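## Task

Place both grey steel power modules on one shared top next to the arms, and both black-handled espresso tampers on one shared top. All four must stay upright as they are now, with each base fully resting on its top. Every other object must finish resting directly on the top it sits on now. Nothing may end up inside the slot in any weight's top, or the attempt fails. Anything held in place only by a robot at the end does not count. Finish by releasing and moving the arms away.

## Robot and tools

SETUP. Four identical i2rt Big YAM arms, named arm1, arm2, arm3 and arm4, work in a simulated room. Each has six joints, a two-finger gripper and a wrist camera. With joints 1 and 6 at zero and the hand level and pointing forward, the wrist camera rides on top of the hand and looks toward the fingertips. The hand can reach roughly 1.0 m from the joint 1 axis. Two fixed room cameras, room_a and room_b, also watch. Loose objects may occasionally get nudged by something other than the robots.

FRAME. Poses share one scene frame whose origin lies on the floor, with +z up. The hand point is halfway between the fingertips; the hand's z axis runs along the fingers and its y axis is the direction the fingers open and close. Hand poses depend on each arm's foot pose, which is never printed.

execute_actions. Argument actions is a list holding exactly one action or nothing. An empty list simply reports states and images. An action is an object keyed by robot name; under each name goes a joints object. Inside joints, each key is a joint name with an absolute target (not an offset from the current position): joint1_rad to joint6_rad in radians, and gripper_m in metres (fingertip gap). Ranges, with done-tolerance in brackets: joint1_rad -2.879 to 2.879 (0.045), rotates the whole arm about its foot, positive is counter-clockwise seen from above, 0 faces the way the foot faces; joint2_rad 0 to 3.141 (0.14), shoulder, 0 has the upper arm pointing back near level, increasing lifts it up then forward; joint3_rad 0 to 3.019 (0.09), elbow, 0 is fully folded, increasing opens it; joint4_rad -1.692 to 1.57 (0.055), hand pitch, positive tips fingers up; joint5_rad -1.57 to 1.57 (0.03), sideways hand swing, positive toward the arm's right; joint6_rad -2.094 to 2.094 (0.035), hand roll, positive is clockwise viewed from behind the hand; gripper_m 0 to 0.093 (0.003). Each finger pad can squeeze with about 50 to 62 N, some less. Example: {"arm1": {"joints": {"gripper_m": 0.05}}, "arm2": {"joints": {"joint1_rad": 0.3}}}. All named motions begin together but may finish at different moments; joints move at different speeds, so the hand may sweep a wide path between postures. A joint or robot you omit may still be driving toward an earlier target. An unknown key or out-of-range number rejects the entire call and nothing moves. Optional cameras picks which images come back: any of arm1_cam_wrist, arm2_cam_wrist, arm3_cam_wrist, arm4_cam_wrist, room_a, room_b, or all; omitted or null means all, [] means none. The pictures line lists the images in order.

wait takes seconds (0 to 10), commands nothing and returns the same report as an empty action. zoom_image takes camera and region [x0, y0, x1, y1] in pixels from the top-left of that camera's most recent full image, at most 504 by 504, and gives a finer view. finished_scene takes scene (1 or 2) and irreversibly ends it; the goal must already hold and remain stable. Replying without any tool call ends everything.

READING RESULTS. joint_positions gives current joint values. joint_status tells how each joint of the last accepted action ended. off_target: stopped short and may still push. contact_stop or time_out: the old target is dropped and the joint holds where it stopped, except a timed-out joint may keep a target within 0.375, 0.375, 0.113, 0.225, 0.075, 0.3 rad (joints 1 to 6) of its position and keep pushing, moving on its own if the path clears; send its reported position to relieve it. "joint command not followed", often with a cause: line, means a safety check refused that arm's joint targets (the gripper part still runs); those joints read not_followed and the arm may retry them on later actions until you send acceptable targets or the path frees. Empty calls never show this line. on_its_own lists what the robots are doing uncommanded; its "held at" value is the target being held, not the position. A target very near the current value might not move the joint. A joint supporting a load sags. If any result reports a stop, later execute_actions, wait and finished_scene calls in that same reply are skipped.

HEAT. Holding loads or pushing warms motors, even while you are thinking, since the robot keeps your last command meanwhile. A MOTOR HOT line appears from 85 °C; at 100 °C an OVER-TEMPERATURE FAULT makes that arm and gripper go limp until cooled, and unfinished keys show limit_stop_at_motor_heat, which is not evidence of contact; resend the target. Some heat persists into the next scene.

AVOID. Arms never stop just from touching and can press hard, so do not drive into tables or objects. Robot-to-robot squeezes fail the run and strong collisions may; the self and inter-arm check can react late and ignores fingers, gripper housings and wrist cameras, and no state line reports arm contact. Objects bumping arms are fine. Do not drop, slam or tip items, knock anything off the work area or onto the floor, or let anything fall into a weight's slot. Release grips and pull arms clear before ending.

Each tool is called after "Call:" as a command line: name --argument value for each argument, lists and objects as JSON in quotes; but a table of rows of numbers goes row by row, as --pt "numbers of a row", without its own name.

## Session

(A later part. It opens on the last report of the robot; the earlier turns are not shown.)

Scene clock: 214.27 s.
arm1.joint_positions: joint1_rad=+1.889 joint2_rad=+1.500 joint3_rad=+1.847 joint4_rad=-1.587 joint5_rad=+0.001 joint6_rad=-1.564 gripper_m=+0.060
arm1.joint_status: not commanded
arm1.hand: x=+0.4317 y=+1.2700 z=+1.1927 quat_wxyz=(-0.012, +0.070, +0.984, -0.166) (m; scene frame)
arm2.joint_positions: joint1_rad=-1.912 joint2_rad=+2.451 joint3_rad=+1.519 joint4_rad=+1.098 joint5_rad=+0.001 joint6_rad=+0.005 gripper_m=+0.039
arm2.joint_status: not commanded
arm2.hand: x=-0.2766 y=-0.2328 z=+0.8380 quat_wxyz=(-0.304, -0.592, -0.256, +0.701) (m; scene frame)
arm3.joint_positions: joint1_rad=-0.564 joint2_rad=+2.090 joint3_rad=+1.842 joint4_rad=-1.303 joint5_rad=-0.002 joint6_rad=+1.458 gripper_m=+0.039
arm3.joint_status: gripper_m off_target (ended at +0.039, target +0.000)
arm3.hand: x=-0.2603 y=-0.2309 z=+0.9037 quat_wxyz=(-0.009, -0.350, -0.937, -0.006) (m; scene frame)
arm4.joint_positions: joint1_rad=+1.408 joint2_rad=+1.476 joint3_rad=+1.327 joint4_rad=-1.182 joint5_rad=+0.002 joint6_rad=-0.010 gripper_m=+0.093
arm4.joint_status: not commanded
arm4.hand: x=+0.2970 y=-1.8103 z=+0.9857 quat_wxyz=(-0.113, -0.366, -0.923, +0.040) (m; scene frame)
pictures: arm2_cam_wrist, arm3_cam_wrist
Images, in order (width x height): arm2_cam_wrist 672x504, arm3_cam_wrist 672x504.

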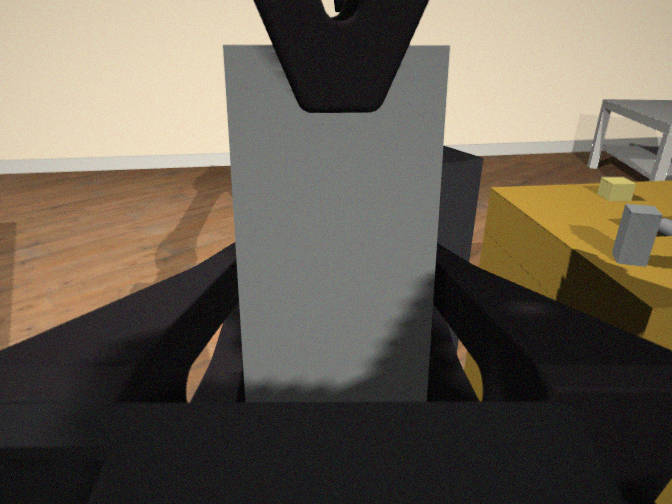

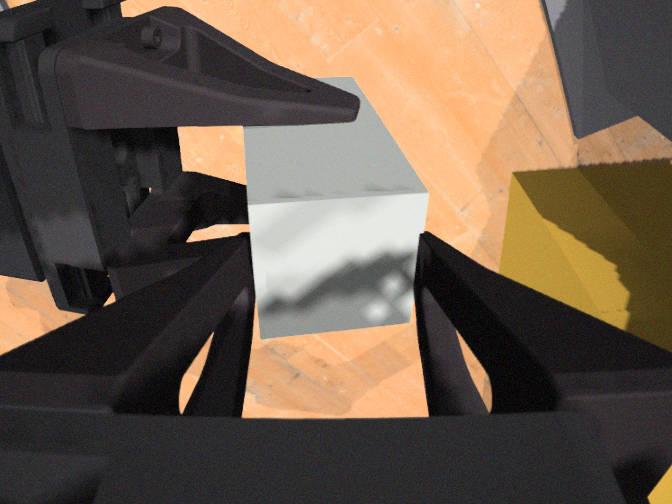

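Call:
execute_actions --actions '[{"arm2":{"joints":{"gripper_m":0.093}}}]' --cameras '[]'

Call:
execute_actions --actions '[{"arm2":{"joints":{"joint2_rad":2.3,"joint3_rad":1.0,"joint4_rad":1.4}}}]' --cameras '[]'

Call:
execute_actions --actions '[{"arm2":{"joints":{"joint2_rad":1.4,"joint4_rad":-0.5}},"arm3":{"joints":{"joint1_rad":0.95,"joint2_rad":2.2,"joint3_rad":1.66,"joint4_rad":-0.99}}}]' --cameras '["arm3_cam_wrist","room_a"]'

Call:
zoom_image --camera "room_a" --region '[390,200,510,310]'

Scene clock: 223.57 s.
arm1.joint_positions: joint1_rad=+1.889 joint2_rad=+1.500 joint3_rad=+1.847 joint4_rad=-1.587 joint5_rad=+0.001 joint6_rad=-1.564 gripper_m=+0.060
arm1.joint_status: not commanded
arm1.hand: x=+0.4317 y=+1.2700 z=+1.1927 quat_wxyz=(-0.012, +0.070, +0.984, -0.166) (m; scene frame)
arm2.joint_positions: joint1_rad=-1.912 joint2_rad=+2.432 joint3_rad=+1.519 joint4_rad=+1.098 joint5_rad=+0.001 joint6_rad=+0.005 gripper_m=+0.093
arm2.joint_status: all done
arm2.hand: x=-0.2774 y=-0.2338 z=+0.8534 quat_wxyz=(-0.306, -0.586, -0.253, +0.707) (m; scene frame)
arm3.joint_positions: joint1_rad=-0.564 joint2_rad=+2.090 joint3_rad=+1.841 joint4_rad=-1.303 joint5_rad=-0.002 joint6_rad=+1.458 gripper_m=+0.039
arm3.joint_status: not commanded
arm3.hand: x=-0.2605 y=-0.2312 z=+0.9030 quat_wxyz=(-0.009, -0.350, -0.937, -0.006) (m; scene frame)
arm4.joint_positions: joint1_rad=+1.408 joint2_rad=+1.476 joint3_rad=+1.327 joint4_rad=-1.182 joint5_rad=+0.002 joint6_rad=-0.010 gripper_m=+0.093
arm4.joint_status: not commanded
arm4.hand: x=+0.2970 y=-1.8103 z=+0.9857 quat_wxyz=(-0.113, -0.366, -0.923, +0.040) (m; scene frame)
pictures: none
No camera images: the call's "cameras" was empty. Leave "cameras" out to get every camera's image.

Scene clock: 224.83 s.
arm1.joint_positions: joint1_rad=+1.889 joint2_rad=+1.500 joint3_rad=+1.847 joint4_rad=-1.587 joint5_rad=+0.001 joint6_rad=-1.564 gripper_m=+0.060
arm1.joint_status: not commanded
arm1.hand: x=+0.4317 y=+1.2700 z=+1.1927 quat_wxyz=(-0.012, +0.070, +0.984, -0.166) (m; scene frame)
arm2.joint_positions: joint1_rad=-1.912 joint2_rad=+2.315 joint3_rad=+0.999 joint4_rad=+1.380 joint5_rad=+0.001 joint6_rad=+0.005 gripper_m=+0.093
arm2.joint_status: all done
arm2.hand: x=-0.1690 y=-0.1181 z=+0.7934 quat_wxyz=(-0.290, -0.627, -0.271, +0.670) (m; scene frame)
arm3.joint_positions: joint1_rad=-0.564 joint2_rad=+2.090 joint3_rad=+1.841 joint4_rad=-1.303 joint5_rad=-0.002 joint6_rad=+1.458 gripper_m=+0.039
arm3.joint_status: not commanded
arm3.hand: x=-0.2605 y=-0.2312 z=+0.9030 quat_wxyz=(-0.009, -0.350, -0.937, -0.006) (m; scene frame)
arm4.joint_positions: joint1_rad=+1.408 joint2_rad=+1.476 joint3_rad=+1.327 joint4_rad=-1.182 joint5_rad=+0.002 joint6_rad=-0.010 gripper_m=+0.093
arm4.joint_status: not commanded
arm4.hand: x=+0.2970 y=-1.8103 z=+0.9857 quat_wxyz=(-0.113, -0.366, -0.923, +0.040) (m; scene frame)
pictures: none
No camera images: the call's "cameras" was empty. Leave "cameras" out to get every camera's image.

Scene clock: 226.80 s.
arm1.joint_positions: joint1_rad=+1.889 joint2_rad=+1.500 joint3_rad=+1.847 joint4_rad=-1.587 joint5_rad=+0.001 joint6_rad=-1.564 gripper_m=+0.060
arm1.joint_status: not commanded
arm1.hand: x=+0.4317 y=+1.2700 z=+1.1927 quat_wxyz=(-0.012, +0.070, +0.984, -0.166) (m; scene frame)
arm2.joint_positions: joint1_rad=-1.912 joint2_rad=+1.400 joint3_rad=+0.999 joint4_rad=-0.492 joint5_rad=+0.001 joint6_rad=+0.005 gripper_m=+0.093
arm2.joint_status: all done
arm2.hand: x=-0.0726 y=-0.0162 z=+0.9586 quat_wxyz=(-0.131, -0.866, -0.373, +0.306) (m; scene frame)
arm3.joint_positions: joint1_rad=+0.959 joint2_rad=+2.235 joint3_rad=+1.648 joint4_rad=-0.986 joint5_rad=-0.003 joint6_rad=+1.456 gripper_m=+0.039
arm3.joint_status: all done
arm3.hand: x=-1.1346 y=-0.1871 z=+0.7392 quat_wxyz=(-0.001, +0.394, -0.919, +0.008) (m; scene frame)
arm4.joint_positions: joint1_rad=+1.408 joint2_rad=+1.476 joint3_rad=+1.327 joint4_rad=-1.182 joint5_rad=+0.002 joint6_rad=-0.010 gripper_m=+0.093
arm4.joint_status: not commanded
arm4.hand: x=+0.2970 y=-1.8103 z=+0.9857 quat_wxyz=(-0.113, -0.366, -0.923, +0.040) (m; scene frame)
pictures: arm3_cam_wrist, room_a
Images, in order (width x height): arm3_cam_wrist 672x504, room_a 672x504.

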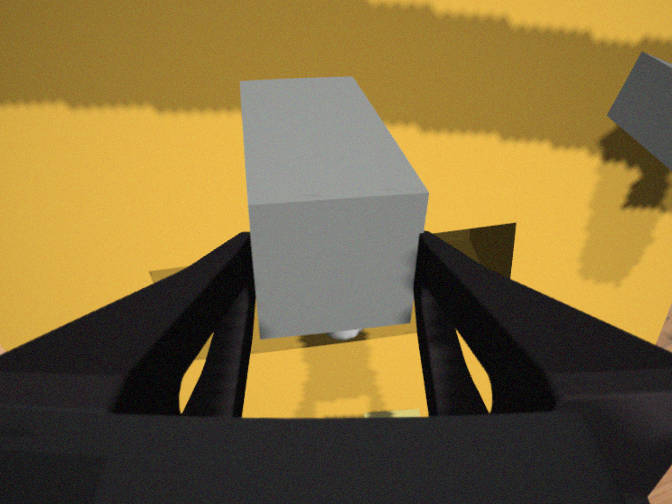

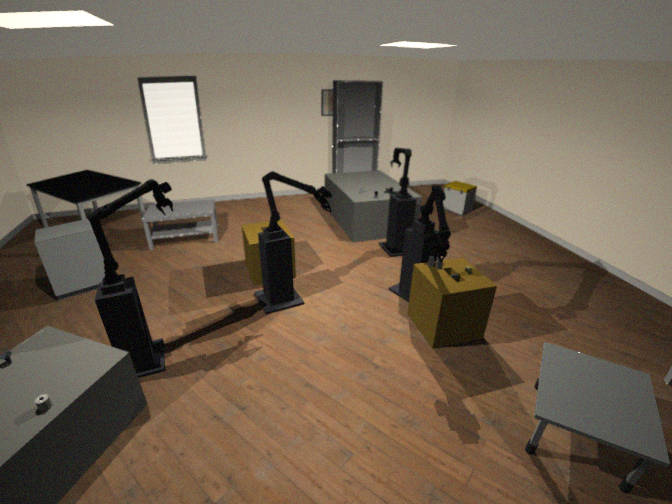

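Region (390, 200, 510, 310) of room_a's 672x504 image, scaled by 4.200, with more detail than that image has; it fills the top 462 rows of this view, and the rest is white.

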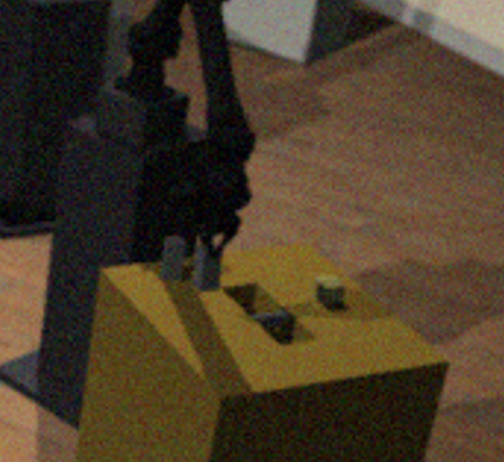

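Call:
execute_actions --actions '[{"arm3":{"joints":{"joint2_rad":2.31,"joint4_rad":-1.02}}}]' --cameras '["arm3_cam_wrist","room_a"]'

Call:
zoom_image --camera "room_a" --region '[390,200,510,310]'

Scene clock: 232.93 s.
arm1.joint_positions: joint1_rad=+1.889 joint2_rad=+1.500 joint3_rad=+1.847 joint4_rad=-1.587 joint5_rad=+0.001 joint6_rad=-1.564 gripper_m=+0.060
arm1.joint_status: not commanded
arm1.hand: x=+0.4317 y=+1.2700 z=+1.1927 quat_wxyz=(-0.012, +0.070, +0.984, -0.166) (m; scene frame)
arm2.joint_positions: joint1_rad=-1.912 joint2_rad=+1.400 joint3_rad=+0.999 joint4_rad=-0.492 joint5_rad=+0.001 joint6_rad=+0.005 gripper_m=+0.093
arm2.joint_status: not commanded
arm2.hand: x=-0.0726 y=-0.0162 z=+0.9586 quat_wxyz=(-0.131, -0.866, -0.373, +0.306) (m; scene frame)
arm3.joint_positions: joint1_rad=+0.959 joint2_rad=+2.325 joint3_rad=+1.648 joint4_rad=-1.008 joint5_rad=-0.003 joint6_rad=+1.456 gripper_m=+0.039
arm3.joint_status: all done
arm3.hand: x=-1.1176 y=-0.2074 z=+0.6864 quat_wxyz=(-0.017, +0.393, -0.917, +0.061) (m; scene frame)
arm4.joint_positions: joint1_rad=+1.408 joint2_rad=+1.476 joint3_rad=+1.327 joint4_rad=-1.182 joint5_rad=+0.002 joint6_rad=-0.010 gripper_m=+0.093
arm4.joint_status: not commanded
arm4.hand: x=+0.2970 y=-1.8103 z=+0.9857 quat_wxyz=(-0.113, -0.366, -0.923, +0.040) (m; scene frame)
pictures: arm3_cam_wrist, room_a
Images, in order (width x height): arm3_cam_wrist 672x504, room_a 672x504.

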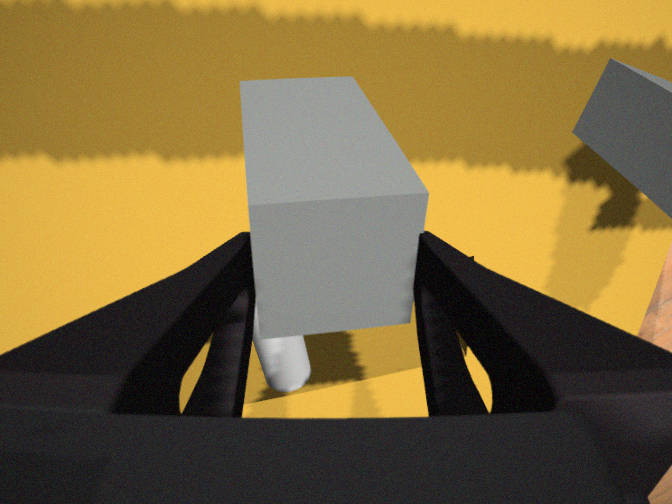

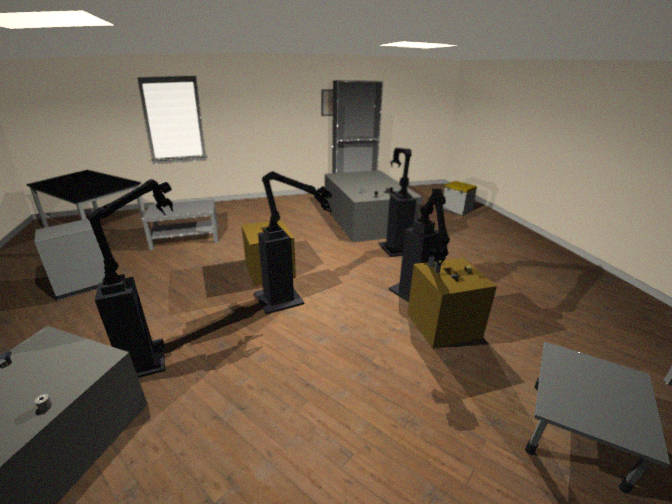

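Region (390, 200, 510, 310) of room_a's 672x504 image, scaled by 4.200, with more detail than that image has; it fills the top 462 rows of this view, and the rest is white.

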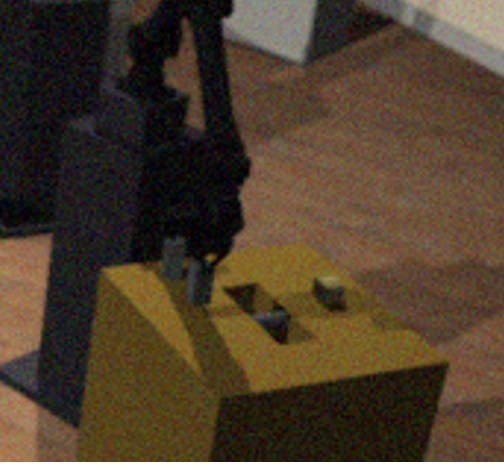

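Call:
execute_actions --actions '[{"arm3":{"joints":{"joint2_rad":2.36,"joint4_rad":-0.96}}}]' --cameras '["arm3_cam_wrist"]'

Scene clock: 236.10 s.
arm1.joint_positions: joint1_rad=+1.889 joint2_rad=+1.500 joint3_rad=+1.847 joint4_rad=-1.587 joint5_rad=+0.001 joint6_rad=-1.564 gripper_m=+0.060
arm1.joint_status: not commanded
arm1.hand: x=+0.4317 y=+1.2700 z=+1.1927 quat_wxyz=(-0.012, +0.070, +0.984, -0.166) (m; scene frame)
arm2.joint_positions: joint1_rad=-1.912 joint2_rad=+1.400 joint3_rad=+0.999 joint4_rad=-0.492 joint5_rad=+0.001 joint6_rad=+0.005 gripper_m=+0.093
arm2.joint_status: not commanded
arm2.hand: x=-0.0726 y=-0.0162 z=+0.9586 quat_wxyz=(-0.131, -0.866, -0.373, +0.306) (m; scene frame)
arm3.joint_positions: joint1_rad=+0.959 joint2_rad=+2.358 joint3_rad=+1.648 joint4_rad=-0.971 joint5_rad=-0.003 joint6_rad=+1.456 gripper_m=+0.039
arm3.joint_status: all done
arm3.hand: x=-1.1175 y=-0.2075 z=+0.6662 quat_wxyz=(-0.016, +0.393, -0.917, +0.059) (m; scene frame)
arm4.joint_positions: joint1_rad=+1.408 joint2_rad=+1.476 joint3_rad=+1.327 joint4_rad=-1.182 joint5_rad=+0.002 joint6_rad=-0.010 gripper_m=+0.093
arm4.joint_status: not commanded
arm4.hand: x=+0.2970 y=-1.8103 z=+0.9857 quat_wxyz=(-0.113, -0.366, -0.923, +0.040) (m; scene frame)
pictures: arm3_cam_wrist
Images, in order (width x height): arm3_cam_wrist 672x504.

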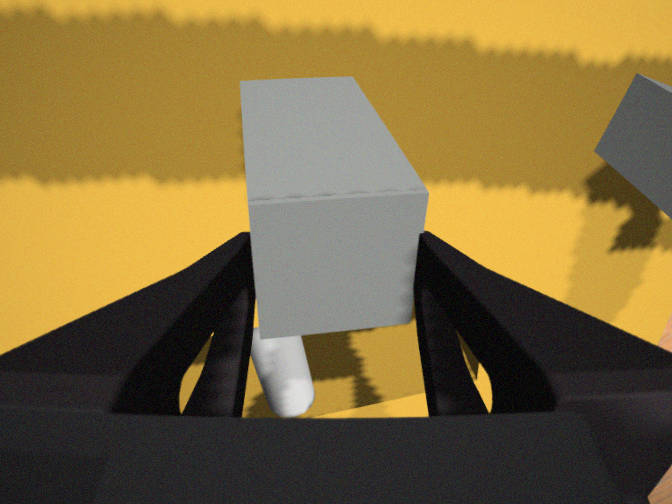

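Call:
execute_actions --actions '[{"arm3":{"joints":{"joint2_rad":2.41,"joint4_rad":-0.92}}}]' --cameras '["arm3_cam_wrist"]'

Scene clock: 239.57 s.
arm1.joint_positions: joint1_rad=+1.889 joint2_rad=+1.500 joint3_rad=+1.847 joint4_rad=-1.587 joint5_rad=+0.001 joint6_rad=-1.564 gripper_m=+0.060
arm1.joint_status: not commanded
arm1.hand: x=+0.4317 y=+1.2700 z=+1.1927 quat_wxyz=(-0.012, +0.070, +0.984, -0.166) (m; scene frame)
arm2.joint_positions: joint1_rad=-1.912 joint2_rad=+1.400 joint3_rad=+0.999 joint4_rad=-0.492 joint5_rad=+0.001 joint6_rad=+0.005 gripper_m=+0.093
arm2.joint_status: not commanded
arm2.hand: x=-0.0726 y=-0.0162 z=+0.9586 quat_wxyz=(-0.131, -0.866, -0.373, +0.306) (m; scene frame)
arm3.joint_positions: joint1_rad=+0.960 joint2_rad=+2.378 joint3_rad=+1.648 joint4_rad=-0.933 joint5_rad=-0.007 joint6_rad=+1.456 gripper_m=+0.039
arm3.joint_status: all done
arm3.hand: x=-1.1205 y=-0.2053 z=+0.6535 quat_wxyz=(-0.012, +0.394, -0.918, +0.051) (m; scene frame)
arm4.joint_positions: joint1_rad=+1.408 joint2_rad=+1.476 joint3_rad=+1.327 joint4_rad=-1.182 joint5_rad=+0.002 joint6_rad=-0.010 gripper_m=+0.093
arm4.joint_status: not commanded
arm4.hand: x=+0.2970 y=-1.8103 z=+0.9857 quat_wxyz=(-0.113, -0.366, -0.923, +0.040) (m; scene frame)
pictures: arm3_cam_wrist
Images, in order (width x height): arm3_cam_wrist 672x504.

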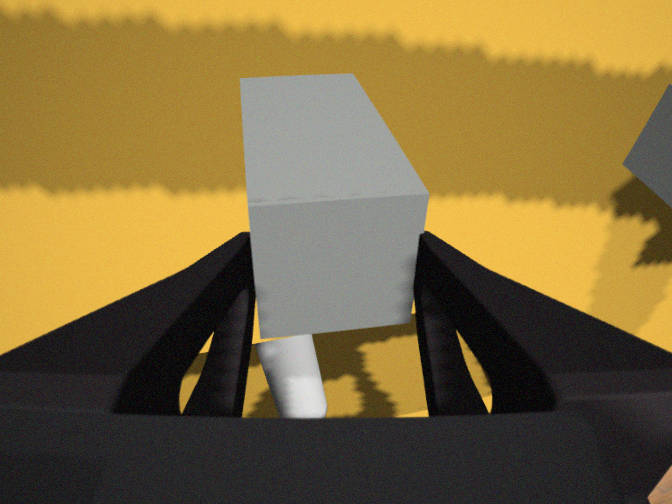

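Contact.

Call:
execute_actions --actions '[{"arm3":{"joints":{"joint2_rad":2.37,"gripper_m":0.085}}}]' --cameras '[]'

Call:
execute_actions --actions '[{"arm3":{"joints":{"joint2_rad":2.0,"joint4_rad":-1.2}}}]' --cameras '["arm3_cam_wrist","arm4_cam_wrist"]'

Scene clock: 243.63 s.
arm1.joint_positions: joint1_rad=+1.889 joint2_rad=+1.500 joint3_rad=+1.847 joint4_rad=-1.587 joint5_rad=+0.001 joint6_rad=-1.564 gripper_m=+0.060
arm1.joint_status: not commanded
arm1.hand: x=+0.4317 y=+1.2700 z=+1.1927 quat_wxyz=(-0.012, +0.070, +0.984, -0.166) (m; scene frame)
arm2.joint_positions: joint1_rad=-1.912 joint2_rad=+1.400 joint3_rad=+0.999 joint4_rad=-0.492 joint5_rad=+0.001 joint6_rad=+0.005 gripper_m=+0.093
arm2.joint_status: not commanded
arm2.hand: x=-0.0726 y=-0.0162 z=+0.9586 quat_wxyz=(-0.131, -0.866, -0.373, +0.306) (m; scene frame)
arm3.joint_positions: joint1_rad=+0.960 joint2_rad=+2.377 joint3_rad=+1.648 joint4_rad=-0.932 joint5_rad=-0.004 joint6_rad=+1.456 gripper_m=+0.085
arm3.joint_status: all done
arm3.hand: x=-1.1206 y=-0.2044 z=+0.6544 quat_wxyz=(-0.013, +0.394, -0.918, +0.050) (m; scene frame)
arm4.joint_positions: joint1_rad=+1.408 joint2_rad=+1.476 joint3_rad=+1.327 joint4_rad=-1.182 joint5_rad=+0.002 joint6_rad=-0.010 gripper_m=+0.093
arm4.joint_status: not commanded
arm4.hand: x=+0.2970 y=-1.8103 z=+0.9857 quat_wxyz=(-0.113, -0.366, -0.923, +0.040) (m; scene frame)
pictures: none
No camera images: the call's "cameras" was empty. Leave "cameras" out to get every camera's image.

Scene clock: 245.07 s.
arm1.joint_positions: joint1_rad=+1.889 joint2_rad=+1.500 joint3_rad=+1.847 joint4_rad=-1.587 joint5_rad=+0.001 joint6_rad=-1.564 gripper_m=+0.060
arm1.joint_status: not commanded
arm1.hand: x=+0.4317 y=+1.2700 z=+1.1927 quat_wxyz=(-0.012, +0.070, +0.984, -0.166) (m; scene frame)
arm2.joint_positions: joint1_rad=-1.912 joint2_rad=+1.400 joint3_rad=+0.999 joint4_rad=-0.492 joint5_rad=+0.001 joint6_rad=+0.005 gripper_m=+0.093
arm2.joint_status: not commanded
arm2.hand: x=-0.0726 y=-0.0162 z=+0.9586 quat_wxyz=(-0.131, -0.866, -0.373, +0.306) (m; scene frame)
arm3.joint_positions: joint1_rad=+0.960 joint2_rad=+1.994 joint3_rad=+1.650 joint4_rad=-1.188 joint5_rad=-0.004 joint6_rad=+1.456 gripper_m=+0.085
arm3.joint_status: all done
arm3.hand: x=-1.1247 y=-0.1994 z=+0.8833 quat_wxyz=(+0.005, +0.394, -0.919, -0.012) (m; scene frame)
arm4.joint_positions: joint1_rad=+1.408 joint2_rad=+1.476 joint3_rad=+1.327 joint4_rad=-1.182 joint5_rad=+0.002 joint6_rad=-0.010 gripper_m=+0.093
arm4.joint_status: not commanded
arm4.hand: x=+0.2970 y=-1.8103 z=+0.9857 quat_wxyz=(-0.113, -0.366, -0.923, +0.040) (m; scene frame)
pictures: arm3_cam_wrist, arm4_cam_wrist
Images, in order (width x height): arm3_cam_wrist 672x504, arm4_cam_wrist 672x504.

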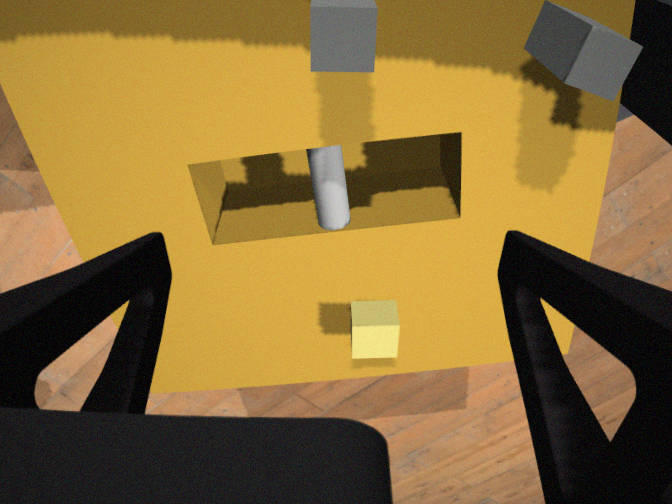

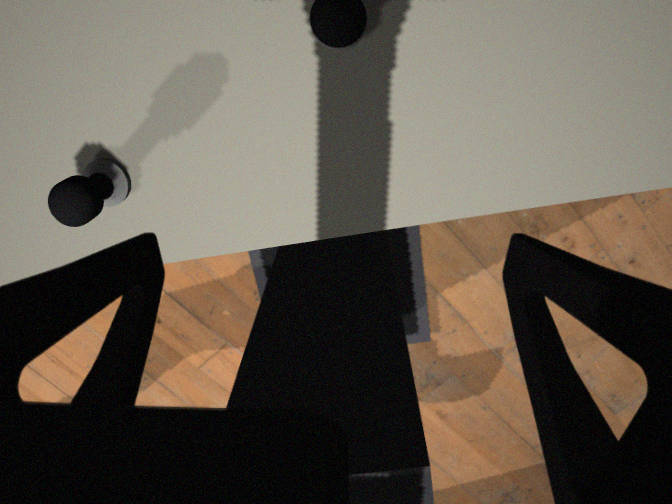

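Call:
finished_scene --scene 1

The scene is finished: the task was done.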